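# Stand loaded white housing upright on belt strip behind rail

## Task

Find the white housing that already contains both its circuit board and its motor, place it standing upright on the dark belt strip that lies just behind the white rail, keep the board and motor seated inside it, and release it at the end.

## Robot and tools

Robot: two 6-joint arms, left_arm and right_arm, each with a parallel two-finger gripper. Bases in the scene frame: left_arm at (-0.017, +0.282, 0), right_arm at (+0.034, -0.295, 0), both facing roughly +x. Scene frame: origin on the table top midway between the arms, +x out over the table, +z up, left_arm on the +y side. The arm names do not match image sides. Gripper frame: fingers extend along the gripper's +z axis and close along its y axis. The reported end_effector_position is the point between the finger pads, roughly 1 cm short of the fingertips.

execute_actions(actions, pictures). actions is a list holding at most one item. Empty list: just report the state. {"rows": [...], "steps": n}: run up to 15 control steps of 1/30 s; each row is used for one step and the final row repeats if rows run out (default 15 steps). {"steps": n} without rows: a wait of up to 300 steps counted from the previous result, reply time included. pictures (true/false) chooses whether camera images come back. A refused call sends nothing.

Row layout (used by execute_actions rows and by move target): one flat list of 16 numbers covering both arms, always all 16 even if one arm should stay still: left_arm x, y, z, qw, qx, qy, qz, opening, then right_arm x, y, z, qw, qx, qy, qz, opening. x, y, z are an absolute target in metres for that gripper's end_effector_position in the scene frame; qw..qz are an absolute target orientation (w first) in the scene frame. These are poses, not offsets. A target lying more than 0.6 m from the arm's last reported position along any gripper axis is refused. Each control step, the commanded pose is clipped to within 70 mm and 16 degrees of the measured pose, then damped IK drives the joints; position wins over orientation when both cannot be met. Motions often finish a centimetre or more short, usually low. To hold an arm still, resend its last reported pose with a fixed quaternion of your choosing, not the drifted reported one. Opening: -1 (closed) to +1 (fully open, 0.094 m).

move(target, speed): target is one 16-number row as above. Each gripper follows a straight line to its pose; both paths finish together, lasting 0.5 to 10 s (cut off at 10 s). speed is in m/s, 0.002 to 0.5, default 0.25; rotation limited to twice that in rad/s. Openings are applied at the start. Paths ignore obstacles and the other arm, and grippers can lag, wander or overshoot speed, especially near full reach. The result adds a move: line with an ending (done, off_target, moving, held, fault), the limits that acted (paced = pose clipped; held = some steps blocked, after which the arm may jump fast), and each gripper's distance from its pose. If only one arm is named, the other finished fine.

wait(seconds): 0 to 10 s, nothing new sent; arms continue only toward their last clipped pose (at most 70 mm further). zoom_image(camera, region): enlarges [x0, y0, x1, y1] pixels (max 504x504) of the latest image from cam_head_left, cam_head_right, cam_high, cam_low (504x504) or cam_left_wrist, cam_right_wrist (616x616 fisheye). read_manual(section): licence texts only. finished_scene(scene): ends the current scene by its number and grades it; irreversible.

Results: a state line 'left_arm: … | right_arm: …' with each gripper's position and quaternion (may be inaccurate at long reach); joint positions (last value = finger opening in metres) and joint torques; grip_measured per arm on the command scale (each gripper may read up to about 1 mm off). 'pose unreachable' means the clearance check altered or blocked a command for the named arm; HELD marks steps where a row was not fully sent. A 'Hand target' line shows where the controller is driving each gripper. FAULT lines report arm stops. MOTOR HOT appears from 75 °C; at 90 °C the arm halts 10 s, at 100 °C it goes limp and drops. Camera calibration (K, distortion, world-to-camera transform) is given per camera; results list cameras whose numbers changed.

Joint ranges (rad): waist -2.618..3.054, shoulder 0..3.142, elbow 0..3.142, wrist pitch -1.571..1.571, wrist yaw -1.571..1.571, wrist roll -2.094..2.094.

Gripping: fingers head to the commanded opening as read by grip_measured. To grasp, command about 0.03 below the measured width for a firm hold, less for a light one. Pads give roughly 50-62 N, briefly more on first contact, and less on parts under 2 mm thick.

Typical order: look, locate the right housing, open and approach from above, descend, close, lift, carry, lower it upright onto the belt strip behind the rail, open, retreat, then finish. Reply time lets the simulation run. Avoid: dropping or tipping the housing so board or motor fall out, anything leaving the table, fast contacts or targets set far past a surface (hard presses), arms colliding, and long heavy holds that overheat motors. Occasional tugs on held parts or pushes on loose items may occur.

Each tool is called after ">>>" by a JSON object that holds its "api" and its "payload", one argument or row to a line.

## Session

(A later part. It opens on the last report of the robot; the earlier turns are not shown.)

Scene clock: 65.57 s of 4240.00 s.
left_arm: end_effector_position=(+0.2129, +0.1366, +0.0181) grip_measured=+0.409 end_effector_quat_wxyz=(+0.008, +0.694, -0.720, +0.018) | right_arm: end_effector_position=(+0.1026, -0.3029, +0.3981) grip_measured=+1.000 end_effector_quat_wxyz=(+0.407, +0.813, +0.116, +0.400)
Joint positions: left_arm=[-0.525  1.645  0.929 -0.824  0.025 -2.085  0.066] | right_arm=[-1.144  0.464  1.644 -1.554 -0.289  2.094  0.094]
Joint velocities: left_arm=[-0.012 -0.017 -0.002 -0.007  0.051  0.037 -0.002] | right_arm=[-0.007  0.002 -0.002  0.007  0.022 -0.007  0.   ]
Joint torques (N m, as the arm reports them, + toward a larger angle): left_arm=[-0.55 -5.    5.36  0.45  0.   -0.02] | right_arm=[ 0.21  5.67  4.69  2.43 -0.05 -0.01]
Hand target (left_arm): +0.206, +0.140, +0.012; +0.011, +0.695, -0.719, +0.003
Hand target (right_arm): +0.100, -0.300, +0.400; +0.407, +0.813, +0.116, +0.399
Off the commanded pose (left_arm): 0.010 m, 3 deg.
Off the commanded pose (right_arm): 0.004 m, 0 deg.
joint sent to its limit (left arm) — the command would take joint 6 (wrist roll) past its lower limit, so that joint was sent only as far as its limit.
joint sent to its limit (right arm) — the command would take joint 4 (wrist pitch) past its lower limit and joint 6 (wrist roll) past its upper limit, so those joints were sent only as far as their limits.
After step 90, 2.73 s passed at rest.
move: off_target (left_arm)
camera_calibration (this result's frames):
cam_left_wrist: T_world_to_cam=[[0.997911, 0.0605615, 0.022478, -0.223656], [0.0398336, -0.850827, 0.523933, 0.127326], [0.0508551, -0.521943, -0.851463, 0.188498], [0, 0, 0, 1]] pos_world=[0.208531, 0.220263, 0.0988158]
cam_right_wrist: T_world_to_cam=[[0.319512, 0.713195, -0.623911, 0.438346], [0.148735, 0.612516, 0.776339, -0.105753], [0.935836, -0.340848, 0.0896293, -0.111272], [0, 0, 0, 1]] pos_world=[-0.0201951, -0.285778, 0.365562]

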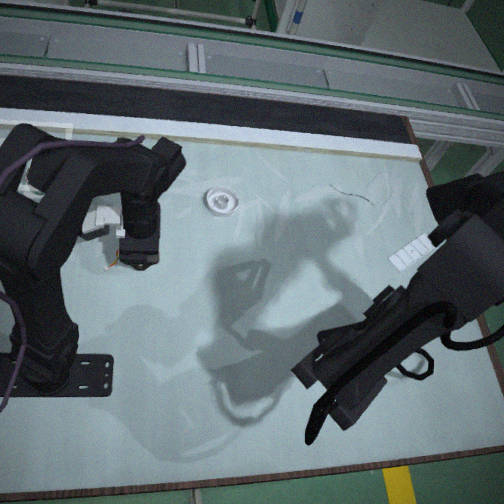

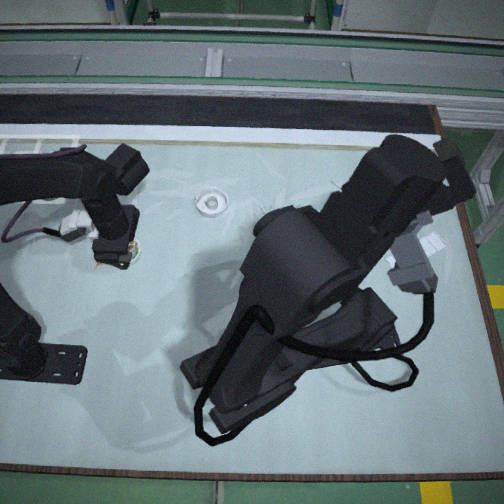

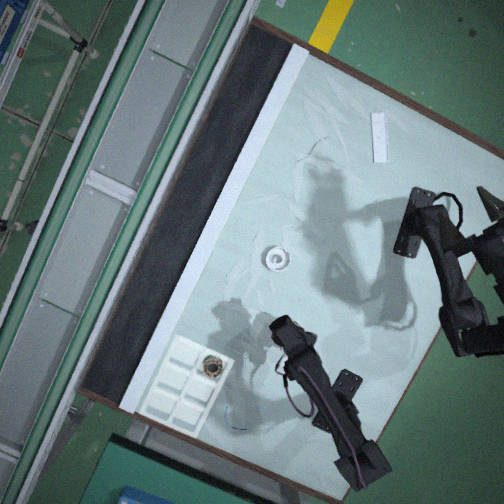

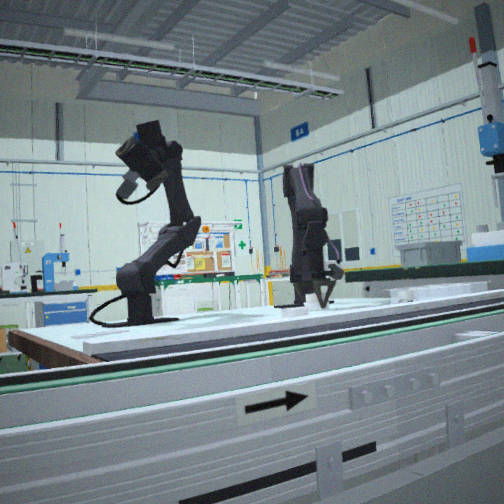

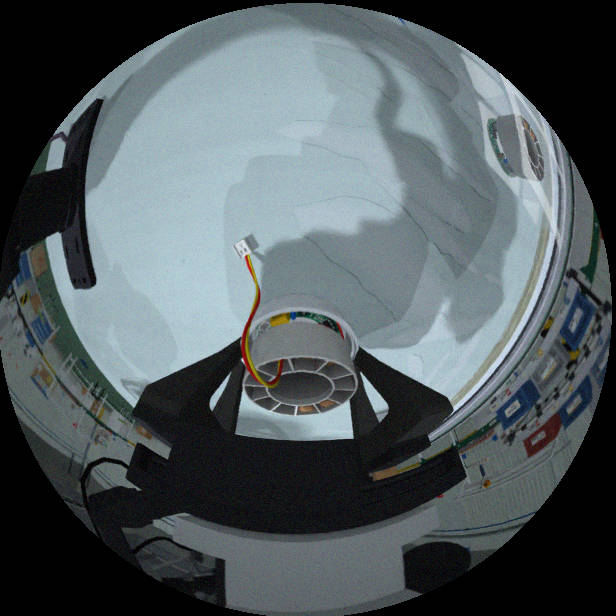

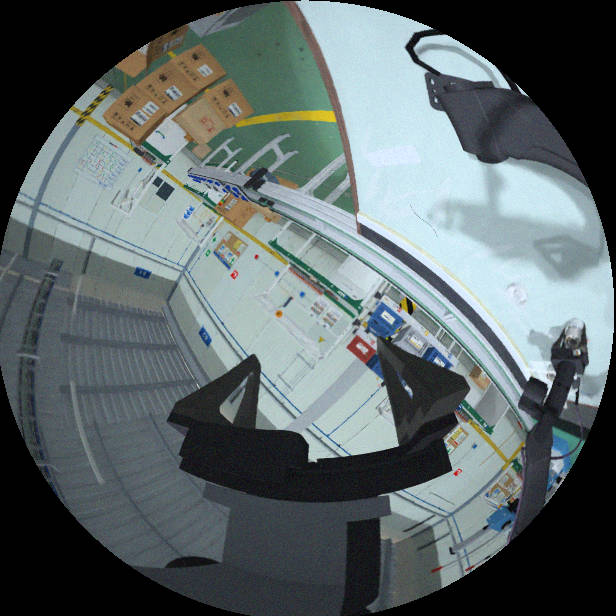

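>>> {"api": "move", "payload": {
  "target": [0.35,0.15,0.15,0,0.707,-0.707,0,0.0, 0.1,-0.3,0.4,0.407,0.813,0.116,0.4,1],
  "speed": 0.12
}}

>>> {"api": "move", "payload": {
  "target": [0.64,0.15,0.1,0,1,0,0,0.0, 0.1,-0.3,0.4,0.407,0.813,0.116,0.4,1],
  "speed": 0.12
}}

Scene clock: 78.20 s of 4240.00 s.
left_arm: end_effector_position=(+0.3466, +0.1449, +0.1426) grip_measured=+0.409 end_effector_quat_wxyz=(+0.010, +0.708, -0.706, -0.000) | right_arm: end_effector_position=(+0.1026, -0.3029, +0.3981) grip_measured=+1.000 end_effector_quat_wxyz=(+0.407, +0.813, +0.116, +0.400)
Joint positions: left_arm=[-0.329  2.046  1.956 -1.489  0.017 -1.927  0.066] | right_arm=[-1.144  0.464  1.644 -1.554 -0.289  2.094  0.094]
Joint velocities: left_arm=[ 0.002  0.002 -0.012 -0.022 -0.081  0.007 -0.   ] | right_arm=[-0.007 -0.007  0.012 -0.037 -0.037 -0.066  0.   ]
Joint torques (N m, as the arm reports them, + toward a larger angle): left_arm=[ 0.47 -9.3   9.43  0.2  -0.13  0.12] | right_arm=[ 0.22  5.66  4.68  2.42 -0.05 -0.01]
Hand target (left_arm): +0.349, +0.149, +0.150; +0.002, +0.707, -0.707, +0.000
Hand target (right_arm): +0.100, -0.300, +0.400; +0.407, +0.813, +0.116, +0.399
Off the commanded pose (left_arm): 0.010 m, 1 deg.
Off the commanded pose (right_arm): 0.004 m, 0 deg.
joint sent to its limit (right arm) — the command would take joint 4 (wrist pitch) past its lower limit and joint 6 (wrist roll) past its upper limit, so those joints were sent only as far as their limits.
After step 90, 7.37 s passed at rest.
move: done
camera_calibration (this result's frames):
cam_left_wrist: T_world_to_cam=[[0.995173, 0.098077, -0.00330543, -0.361216], [0.0864933, -0.860728, 0.501663, 0.0521862], [0.0463565, -0.499527, -0.865057, 0.292277], [0, 0, 0, 1]] pos_world=[0.34141, 0.226346, 0.225463]
cam_right_wrist: T_world_to_cam=[[0.319512, 0.713195, -0.623911, 0.438346], [0.148735, 0.612516, 0.776339, -0.105753], [0.935836, -0.340848, 0.0896293, -0.111272], [0, 0, 0, 1]] pos_world=[-0.0201951, -0.285778, 0.365562]

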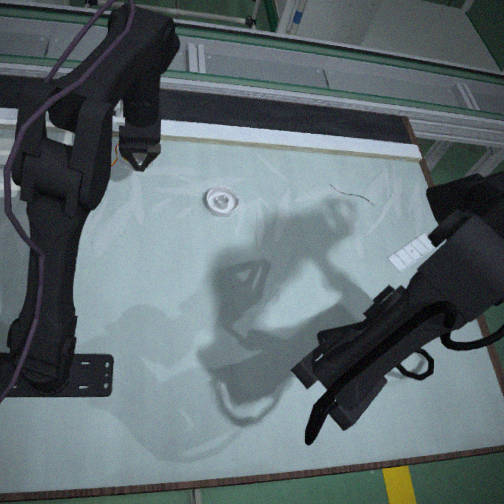

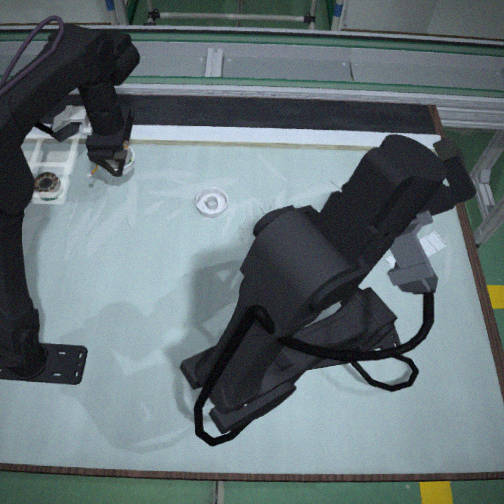

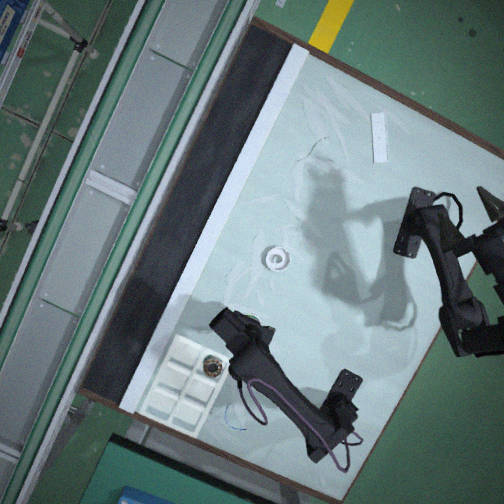

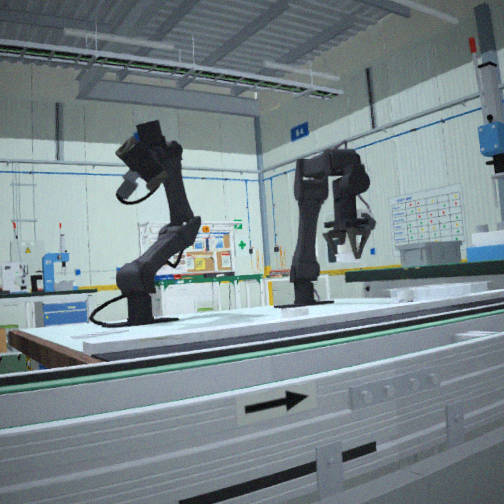

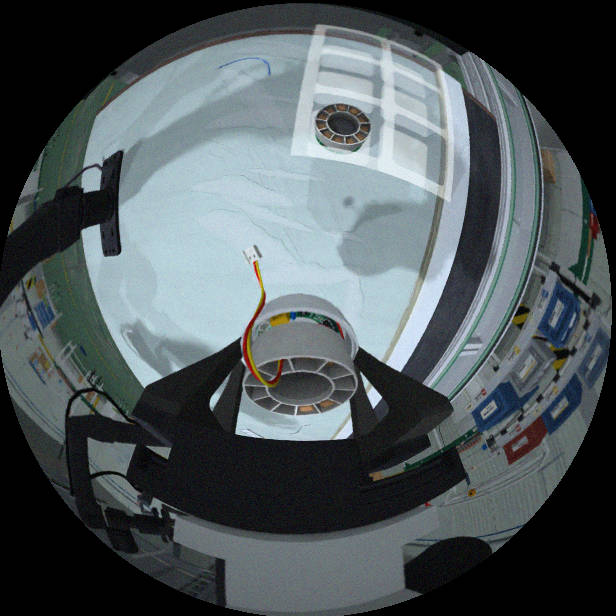

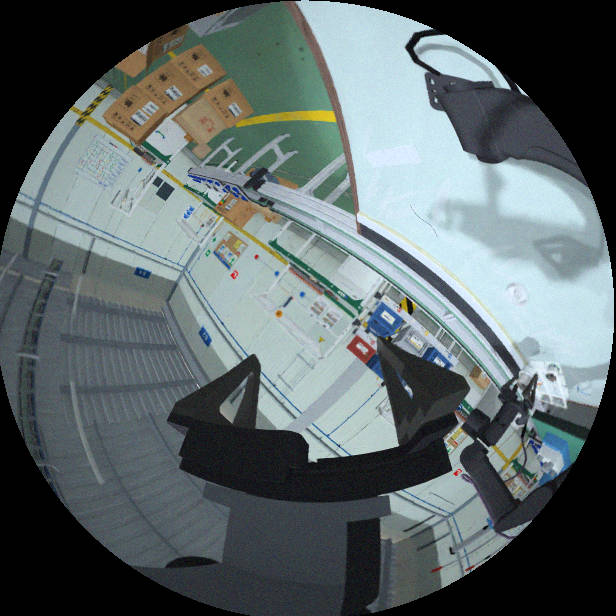

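Scene clock: 85.70 s of 4240.00 s.
left_arm: end_effector_position=(+0.6322, +0.1508, +0.0793) grip_measured=+0.409 end_effector_quat_wxyz=(-0.131, +0.768, -0.555, +0.292) | right_arm: end_effector_position=(+0.1026, -0.3029, +0.3981) grip_measured=+1.000 end_effector_quat_wxyz=(+0.407, +0.813, +0.116, +0.400)
Joint positions: left_arm=[-0.174  2.8    2.84  -0.959  0.002 -2.09   0.066] | right_arm=[-1.144  0.464  1.644 -1.554 -0.289  2.094  0.094]
Joint velocities: left_arm=[-0.007 -0.017 -0.007 -0.037 -0.051 -0.066  0.   ] | right_arm=[-0.012 -0.007  0.007 -0.022 -0.066 -0.022  0.   ]
Joint torques (N m, as the arm reports them, + toward a larger angle): left_arm=[ -0.72 -14.68  10.29   1.97  -0.14   0.03] | right_arm=[ 0.21  5.67  4.68  2.43 -0.05  0.  ]
Hand target (left_arm): +0.639, +0.148, +0.097; -0.148, +0.761, -0.549, +0.311
Hand target (right_arm): +0.100, -0.300, +0.400; +0.407, +0.813, +0.116, +0.399
Off the commanded pose (left_arm): 0.022 m, 80 deg; orientation clipped at the last step of the last action.
Off the commanded pose (right_arm): 0.004 m, 0 deg.
elbow stopped short (left arm): the move would have taken joint 3 (elbow) straighter than the controller allows; a more bent joint 3 avoids this.
joint sent to its limit (left arm) — the command would take joint 6 (wrist roll) past its lower limit, so that joint was sent only as far as its limit.
joint sent to its limit (right arm) — the command would take joint 4 (wrist pitch) past its lower limit and joint 6 (wrist roll) past its upper limit, so those joints were sent only as far as their limits.
move: off_target (left_arm); limits=paced
camera_calibration (this result's frames):
cam_left_wrist: T_world_to_cam=[[0.7445, 0.438773, 0.503188, -0.579317], [-0.0460641, -0.718145, 0.694368, 0.111363], [0.666031, -0.540136, -0.514447, -0.186245], [0, 0, 0, 1]] pos_world=[0.560476, 0.233566, 0.118365]
cam_right_wrist: T_world_to_cam=[[0.319512, 0.713195, -0.623911, 0.438346], [0.148735, 0.612516, 0.776339, -0.105753], [0.935836, -0.340848, 0.0896293, -0.111272], [0, 0, 0, 1]] pos_world=[-0.0201951, -0.285778, 0.365562]

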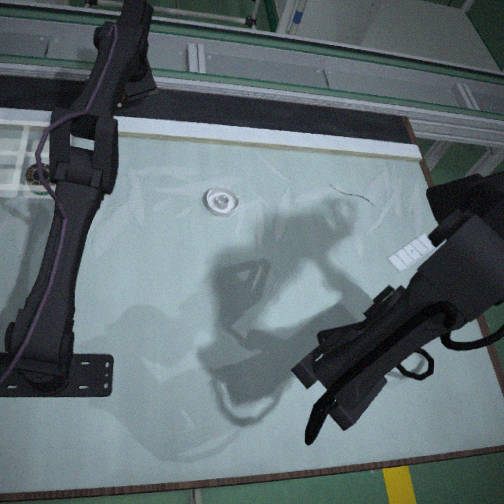

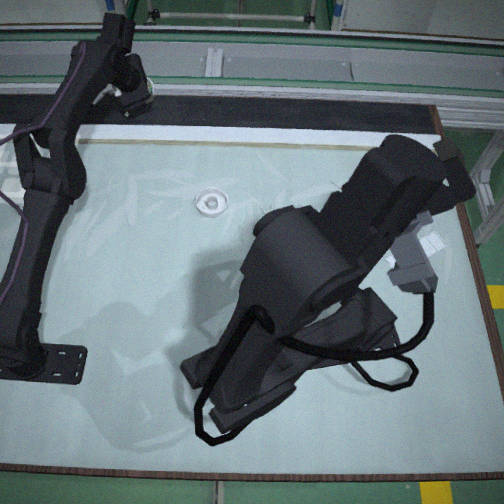

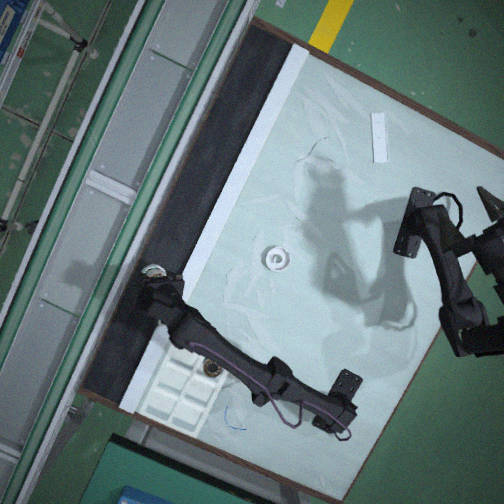

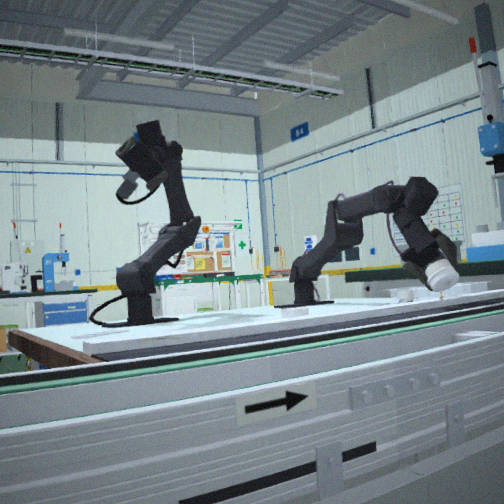

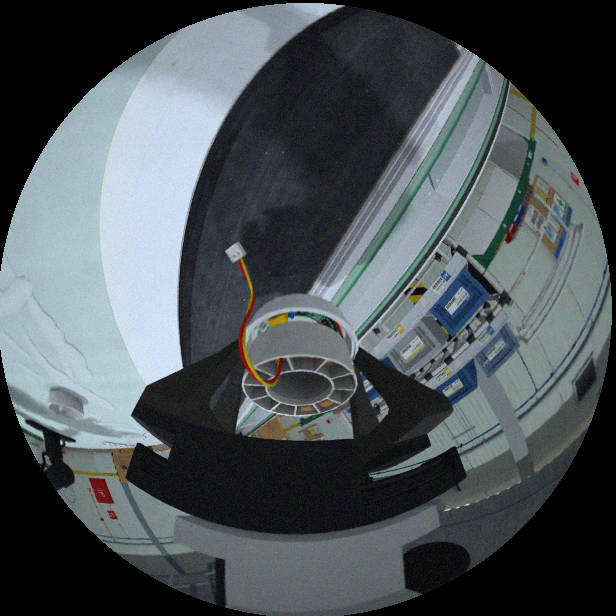

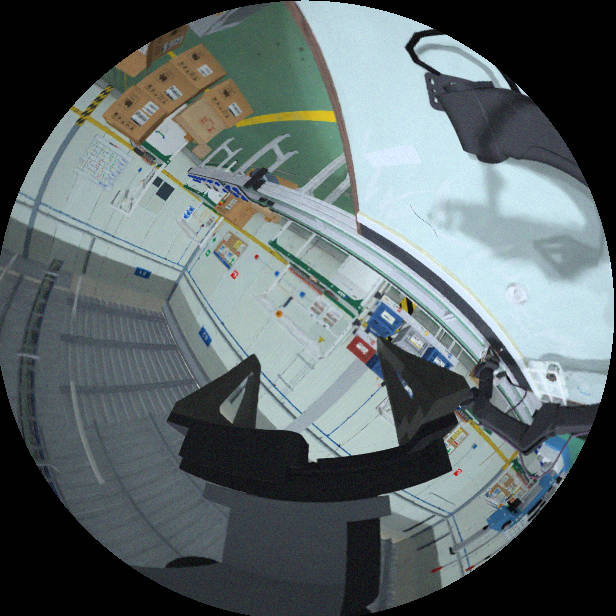

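>>> {"api": "move", "payload": {
  "target": [0.57,0.27,0.09,0,0.707,-0.707,0,0.0, 0.1,-0.3,0.4,0.407,0.813,0.116,0.4,1],
  "speed": 0.08
}}

Scene clock: 98.93 s of 4240.00 s.
left_arm: end_effector_position=(+0.5651, +0.2640, +0.0650) grip_measured=+0.409 end_effector_quat_wxyz=(-0.100, +0.702, -0.693, +0.127) | right_arm: end_effector_position=(+0.1026, -0.3029, +0.3981) grip_measured=+1.000 end_effector_quat_wxyz=(+0.407, +0.813, +0.116, +0.400)
Joint positions: left_arm=[ 0.002  2.751  2.84  -1.335  0.029 -1.612  0.066] | right_arm=[-1.144  0.464  1.644 -1.554 -0.289  2.094  0.094]
Joint velocities: left_arm=[ 0.002 -0.002 -0.002  0.051 -0.037 -0.022 -0.001] | right_arm=[ 0.007 -0.002 -0.002  0.066 -0.095  0.037  0.   ]
Joint torques (N m, as the arm reports them, + toward a larger angle): left_arm=[  0.43 -15.64   9.72   1.09  -0.11   0.15] | right_arm=[ 0.21  5.67  4.7   2.43 -0.06 -0.01]
Hand target (left_arm): +0.569, +0.270, +0.091; -0.125, +0.697, -0.692, +0.139
Hand target (right_arm): +0.100, -0.300, +0.400; +0.407, +0.813, +0.116, +0.399
Off the commanded pose (left_arm): 0.026 m, 19 deg; orientation clipped at the last step of the last action.
Off the commanded pose (right_arm): 0.004 m, 0 deg.
elbow stopped short (left arm): the move would have taken joint 3 (elbow) straighter than the controller allows; a more bent joint 3 avoids this.
joint sent to its limit (right arm) — the command would take joint 4 (wrist pitch) past its lower limit and joint 6 (wrist roll) past its upper limit, so those joints were sent only as far as their limits.
After step 90, 5.37 s passed at rest.
move: off_target (left_arm); limits=paced
camera_calibration (this result's frames):
cam_left_wrist: T_world_to_cam=[[0.939439, 0.115406, 0.322702, -0.584857], [-0.0762571, -0.847605, 0.525119, 0.261725], [0.334126, -0.517926, -0.787472, 0.111697], [0, 0, 0, 1]] pos_world=[0.532075, 0.347186, 0.139256]
cam_right_wrist: T_world_to_cam=[[0.319512, 0.713195, -0.623911, 0.438346], [0.148735, 0.612516, 0.776339, -0.105753], [0.935836, -0.340848, 0.0896293, -0.111272], [0, 0, 0, 1]] pos_world=[-0.0201951, -0.285778, 0.365562]

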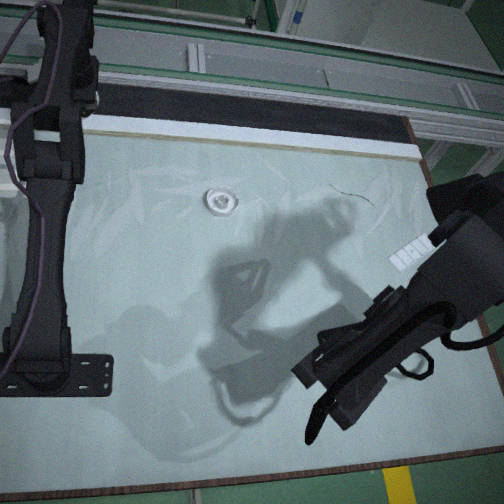

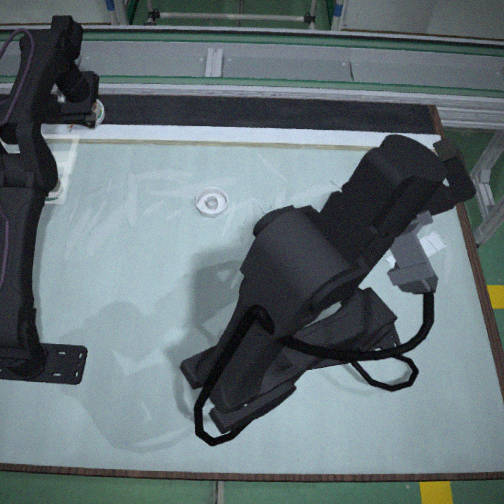

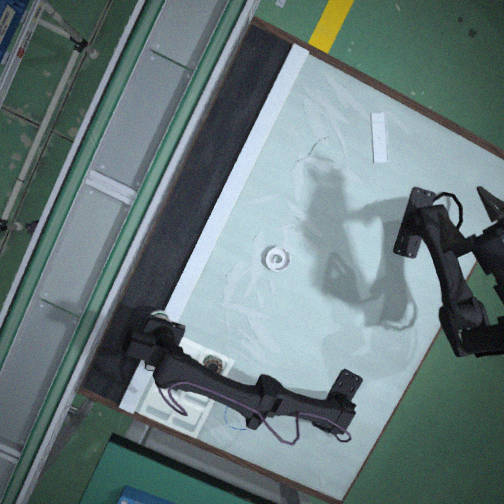

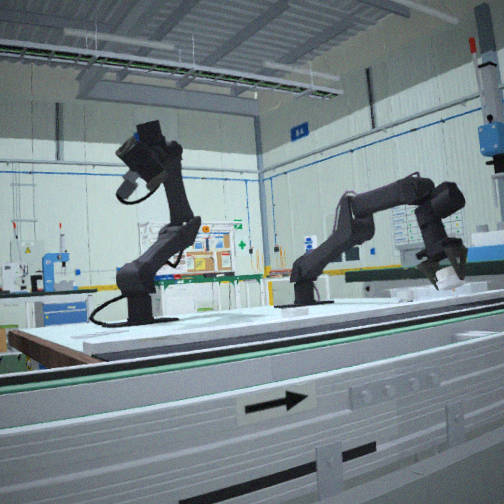

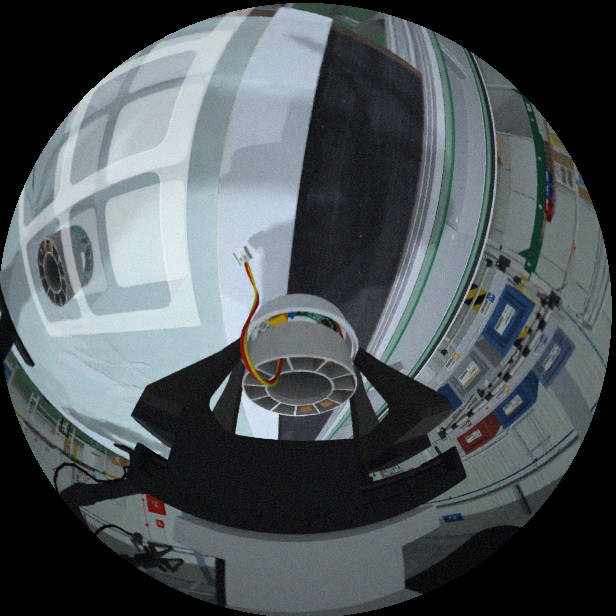

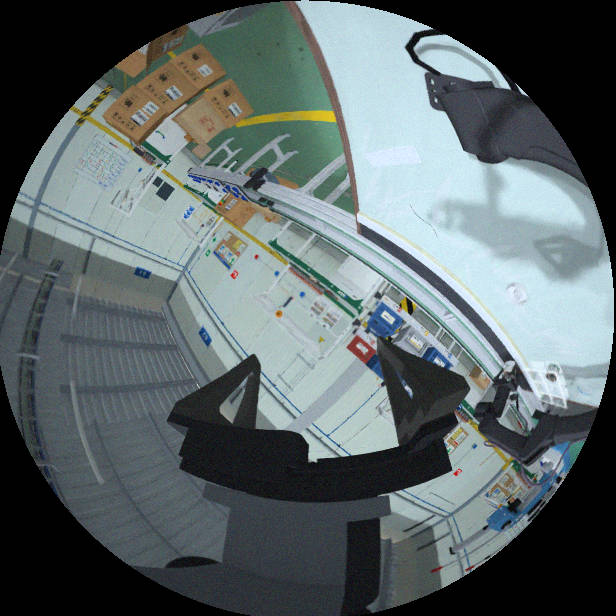

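>>> {"api": "move", "payload": {
  "target": [0.64,0.25,0.09,0.30,0,0.954,0,0.0, 0.1,-0.3,0.4,0.407,0.813,0.116,0.4,1],
  "speed": 0.08
}}

Scene clock: 115.70 s of 4240.00 s.
left_arm: end_effector_position=(+0.6281, +0.2527, +0.0697) grip_measured=+0.409 end_effector_quat_wxyz=(+0.283, -0.014, +0.959, +0.001) | right_arm: end_effector_position=(+0.1026, -0.3029, +0.3981) grip_measured=+1.000 end_effector_quat_wxyz=(+0.407, +0.813, +0.116, +0.400)
Joint positions: left_arm=[-0.032  2.797  2.84  -1.041 -0.042 -0.075  0.066] | right_arm=[-1.144  0.464  1.644 -1.554 -0.289  2.094  0.094]
Joint velocities: left_arm=[ 0.007  0.002 -0.007 -0.007 -0.007 -0.007  0.   ] | right_arm=[-0.017  0.017  0.007 -0.051 -0.051  0.037  0.   ]
Joint torques (N m, as the arm reports them, + toward a larger angle): left_arm=[ -0.25 -14.61  10.18   1.96   0.05   0.13] | right_arm=[ 0.23  5.7   4.7   2.42 -0.05 -0.01]
Hand target (left_arm): +0.638, +0.250, +0.089; +0.314, -0.008, +0.949, -0.002
Hand target (right_arm): +0.100, -0.300, +0.400; +0.407, +0.813, +0.116, +0.399
Off the commanded pose (left_arm): 0.024 m, 3 deg.
Off the commanded pose (right_arm): 0.004 m, 0 deg.
elbow stopped short (left arm): the move would have taken joint 3 (elbow) straighter than the controller allows; a more bent joint 3 avoids this.
joint sent to its limit (right arm) — the command would take joint 6 (wrist roll) past its upper limit, so that joint was sent only as far as its limit.
After step 90, 3.47 s passed at rest.
move: off_target (left_arm; path cut at 10 s)
camera_calibration (this result's frames):
cam_left_wrist: T_world_to_cam=[[0.102811, -0.992413, 0.0674328, 0.179008], [-0.99254, -0.106818, -0.0587681, 0.683588], [0.0655252, -0.0608877, -0.995992, 0.156287], [0, 0, 0, 1]] pos_world=[0.649844, 0.260185, 0.183763]
cam_right_wrist: T_world_to_cam=[[0.319512, 0.713195, -0.623911, 0.438346], [0.148735, 0.612516, 0.776339, -0.105753], [0.935836, -0.340848, 0.0896293, -0.111272], [0, 0, 0, 1]] pos_world=[-0.0201951, -0.285778, 0.365562]

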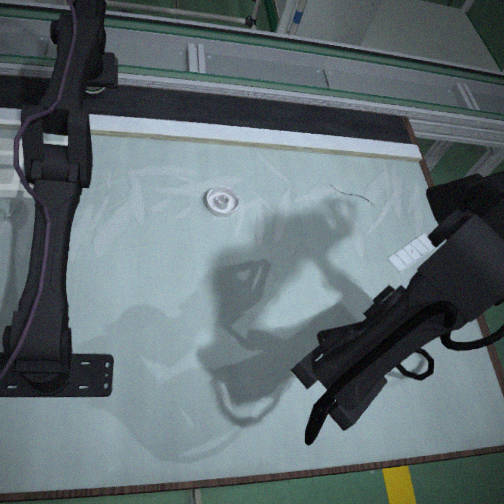

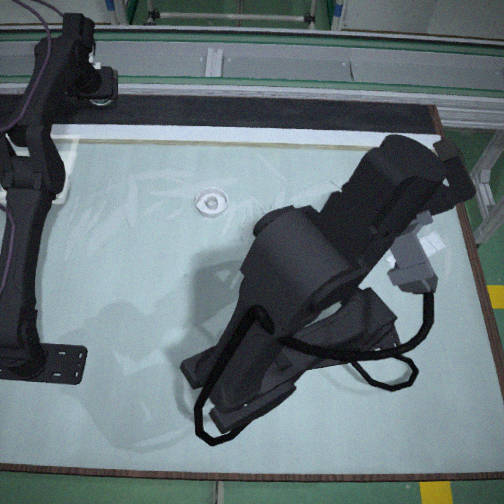

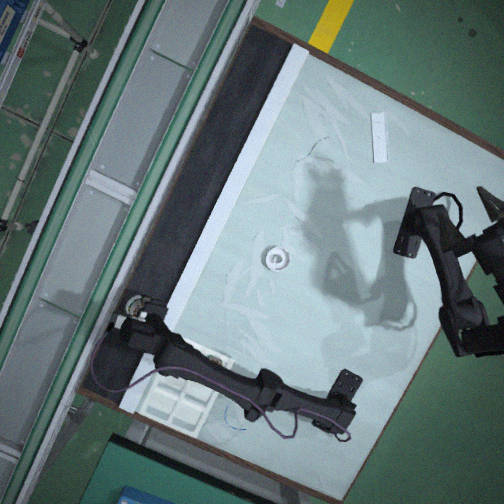

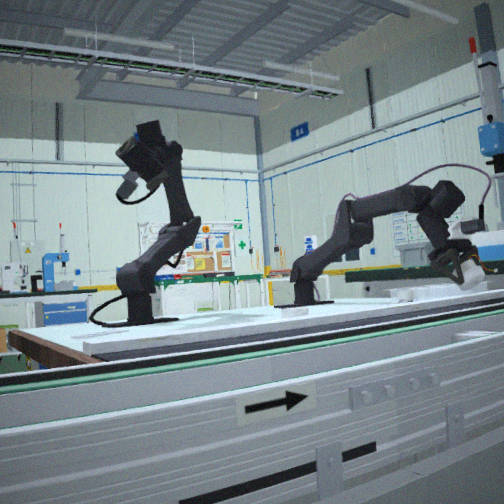

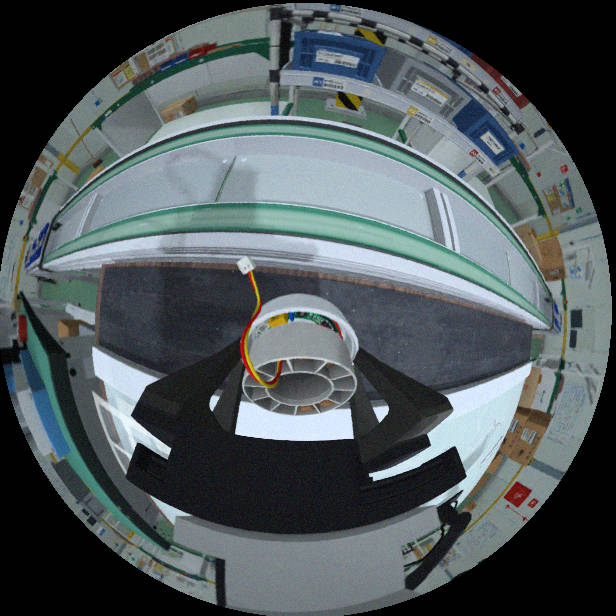

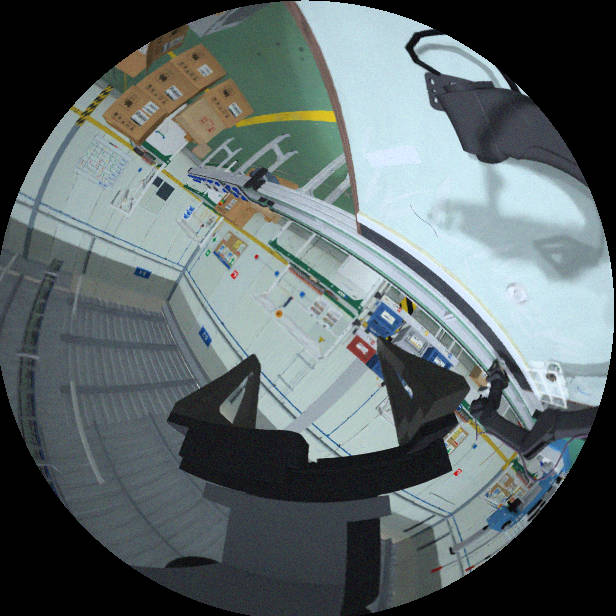

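>>> {"api": "move", "payload": {
  "target": [0.64,0.25,0.05,0.2,0,0.98,0,0.0, 0.1,-0.3,0.4,0.407,0.813,0.116,0.4,1],
  "speed": 0.04
}}

>>> {"api": "zoom_image", "payload": {
  "camera": "cam_low",
  "region": [380,220,504,320]
}}

Scene clock: 127.10 s of 4240.00 s.
left_arm: end_effector_position=(+0.6278, +0.2498, +0.0356) grip_measured=+0.409 end_effector_quat_wxyz=(+0.263, -0.002, +0.965, -0.003) | right_arm: end_effector_position=(+0.1026, -0.3029, +0.3981) grip_measured=+1.000 end_effector_quat_wxyz=(+0.407, +0.813, +0.116, +0.400)
Joint positions: left_arm=[-0.032  2.855  2.84  -1.024 -0.025 -0.055  0.066] | right_arm=[-1.144  0.464  1.644 -1.554 -0.289  2.094  0.094]
Joint velocities: left_arm=[-0.002  0.007 -0.002  0.022 -0.022 -0.037  0.001] | right_arm=[-0.012 -0.007 -0.027  0.007 -0.066  0.007  0.   ]
Joint torques (N m, as the arm reports them, + toward a larger angle): left_arm=[  0.2  -14.39  10.23   1.88   0.06   0.12] | right_arm=[ 0.18  5.68  4.67  2.43 -0.05  0.  ]
Hand target (left_arm): +0.638, +0.250, +0.050; +0.291, +0.001, +0.957, -0.005
Hand target (right_arm): +0.100, -0.300, +0.400; +0.407, +0.813, +0.116, +0.399
Off the commanded pose (left_arm): 0.019 m, 7 deg.
Off the commanded pose (right_arm): 0.004 m, 0 deg.
elbow stopped short (left arm): the move would have taken joint 3 (elbow) straighter than the controller allows; a more bent joint 3 avoids this.
joint sent to its limit (right arm) — the command would take joint 4 (wrist pitch) past its lower limit and joint 6 (wrist roll) past its upper limit, so those joints were sent only as far as their limits.
After step 90, 6.00 s passed at rest.
move: off_target (left_arm)
camera_calibration (this result's frames):
cam_left_wrist: T_world_to_cam=[[0.07939, -0.994742, 0.0646983, 0.193771], [-0.996593, -0.0806591, -0.0172416, 0.675479], [0.0223695, -0.0631091, -0.997756, 0.149868], [0, 0, 0, 1]] pos_world=[0.654441, 0.256693, 0.148641]
cam_right_wrist: T_world_to_cam=[[0.319512, 0.713195, -0.623911, 0.438346], [0.148735, 0.612516, 0.776339, -0.105753], [0.935836, -0.340848, 0.0896293, -0.111272], [0, 0, 0, 1]] pos_world=[-0.0201951, -0.285778, 0.365562]

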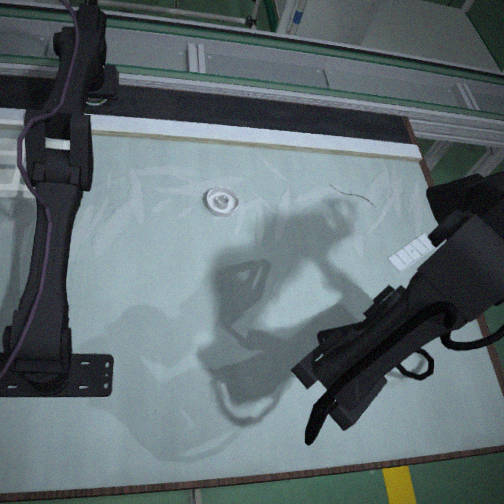

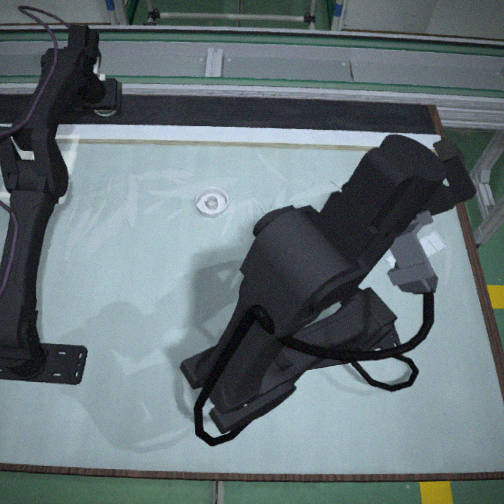

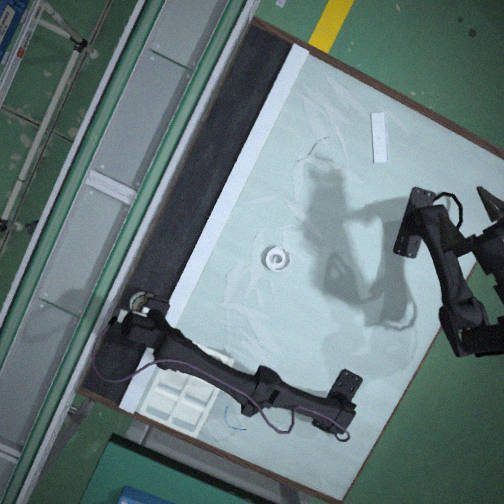

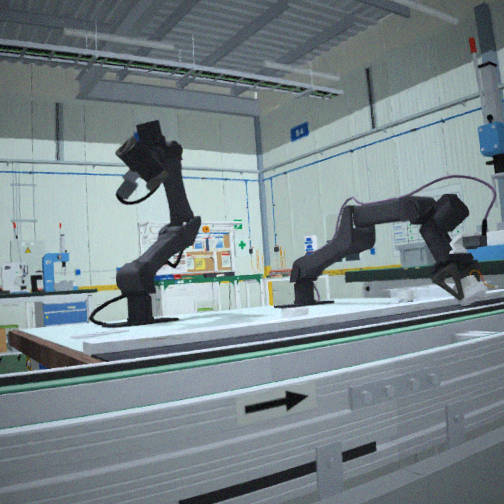

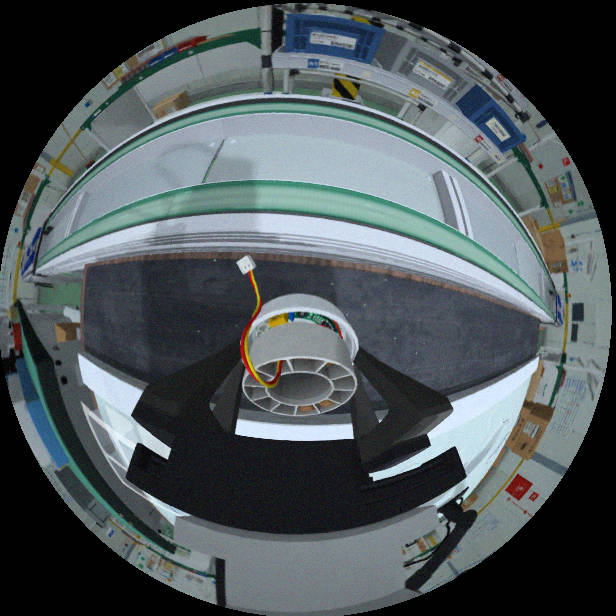

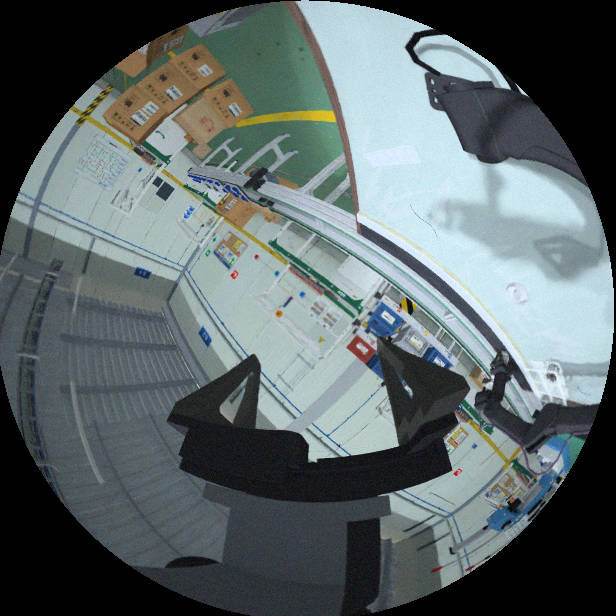

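Region (380, 220, 504, 320) of cam_low's 504x504 image, scaled by 4.065, with more detail than that image has; it fills the top 406 rows of this view, and the rest is white.

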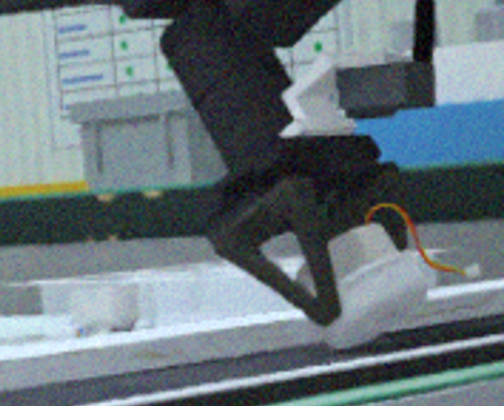

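>>> {"api": "move", "payload": {
  "target": [0.645,0.25,0.043,0.28,0,0.96,0,0.37, 0.1,-0.3,0.4,0.407,0.813,0.116,0.4,1],
  "speed": 0.01
}}

>>> {"api": "zoom_image", "payload": {
  "camera": "cam_low",
  "region": [380,220,504,320]
}}

Scene clock: 139.30 s of 4240.00 s.
left_arm: end_effector_position=(+0.6355, +0.2493, +0.0346) grip_measured=+0.409 end_effector_quat_wxyz=(+0.278, -0.002, +0.961, -0.004) | right_arm: end_effector_position=(+0.1026, -0.3029, +0.3981) grip_measured=+1.000 end_effector_quat_wxyz=(+0.407, +0.813, +0.116, +0.400)
Joint positions: left_arm=[-0.032  2.865  2.84  -0.983 -0.025 -0.054  0.066] | right_arm=[-1.144  0.464  1.644 -1.554 -0.289  2.094  0.094]
Joint velocities: left_arm=[-0.007  0.002  0.017  0.007  0.081 -0.007 -0.   ] | right_arm=[ 0.017 -0.002  0.012  0.007 -0.022 -0.051  0.   ]
Joint torques (N m, as the arm reports them, + toward a larger angle): left_arm=[ -0.03 -13.82  10.26   1.87  -0.06   0.11] | right_arm=[ 0.26  5.66  4.69  2.42 -0.05 -0.01]
Hand target (left_arm): +0.644, +0.250, +0.043; +0.298, +0.000, +0.955, -0.001
Hand target (right_arm): +0.100, -0.300, +0.400; +0.407, +0.813, +0.116, +0.399
Off the commanded pose (left_arm): 0.013 m, 1 deg.
Off the commanded pose (right_arm): 0.004 m, 0 deg.
elbow stopped short (left arm): the move would have taken joint 3 (elbow) straighter than the controller allows; a more bent joint 3 avoids this.
joint sent to its limit (right arm) — the command would take joint 4 (wrist pitch) past its lower limit and joint 6 (wrist roll) past its upper limit, so those joints were sent only as far as their limits.
After step 90, 7.13 s passed at rest.
move: off_target (left_arm)
camera_calibration (this result's frames):
cam_left_wrist: T_world_to_cam=[[0.0768334, -0.994656, 0.0689575, 0.194165], [-0.99565, -0.080198, -0.0474238, 0.683463], [0.0527007, -0.0650138, -0.996492, 0.129805], [0, 0, 0, 1]] pos_world=[0.658731, 0.256379, 0.148373]
cam_right_wrist: T_world_to_cam=[[0.319512, 0.713195, -0.623911, 0.438346], [0.148735, 0.612516, 0.776339, -0.105753], [0.935836, -0.340848, 0.0896293, -0.111272], [0, 0, 0, 1]] pos_world=[-0.0201951, -0.285778, 0.365562]

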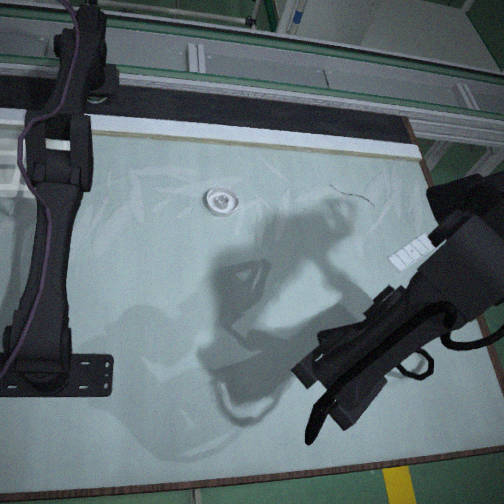

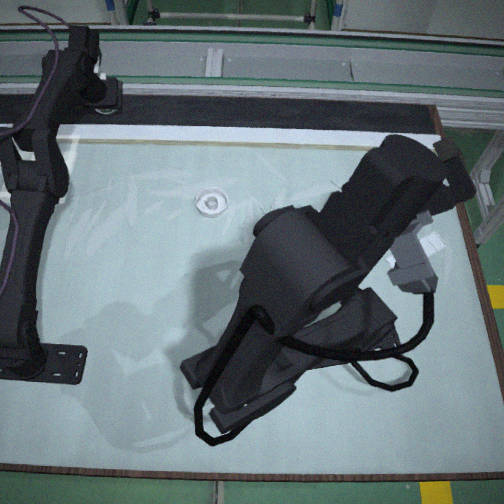

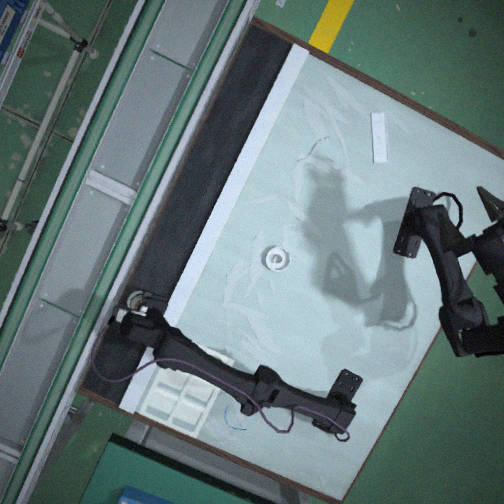

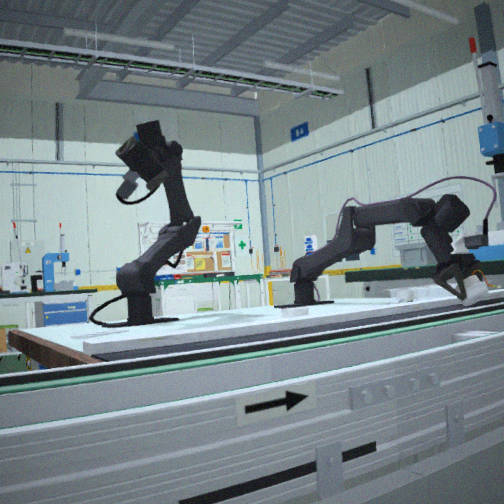

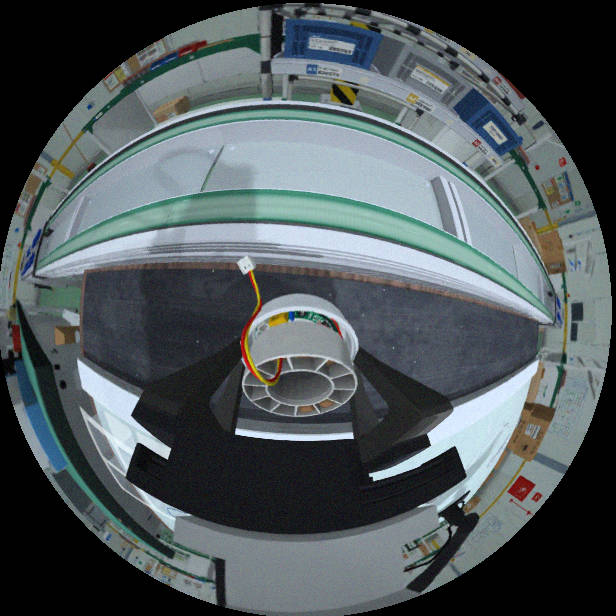

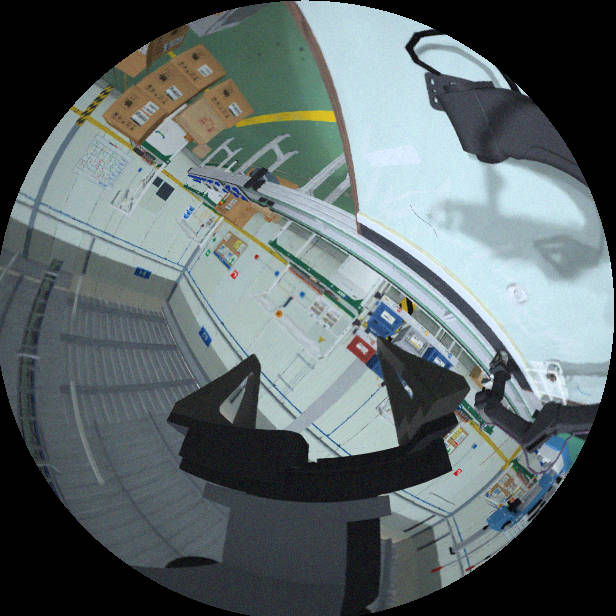

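Region (380, 220, 504, 320) of cam_low's 504x504 image, scaled by 4.065, with more detail than that image has; it fills the top 406 rows of this view, and the rest is white.

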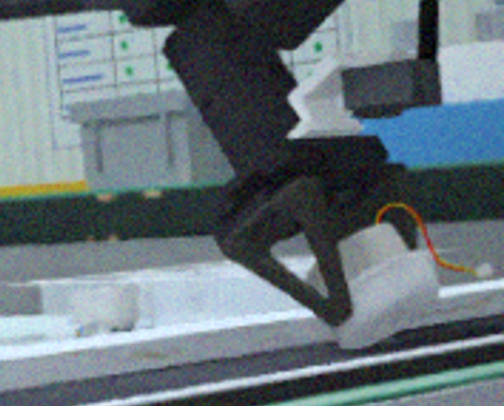

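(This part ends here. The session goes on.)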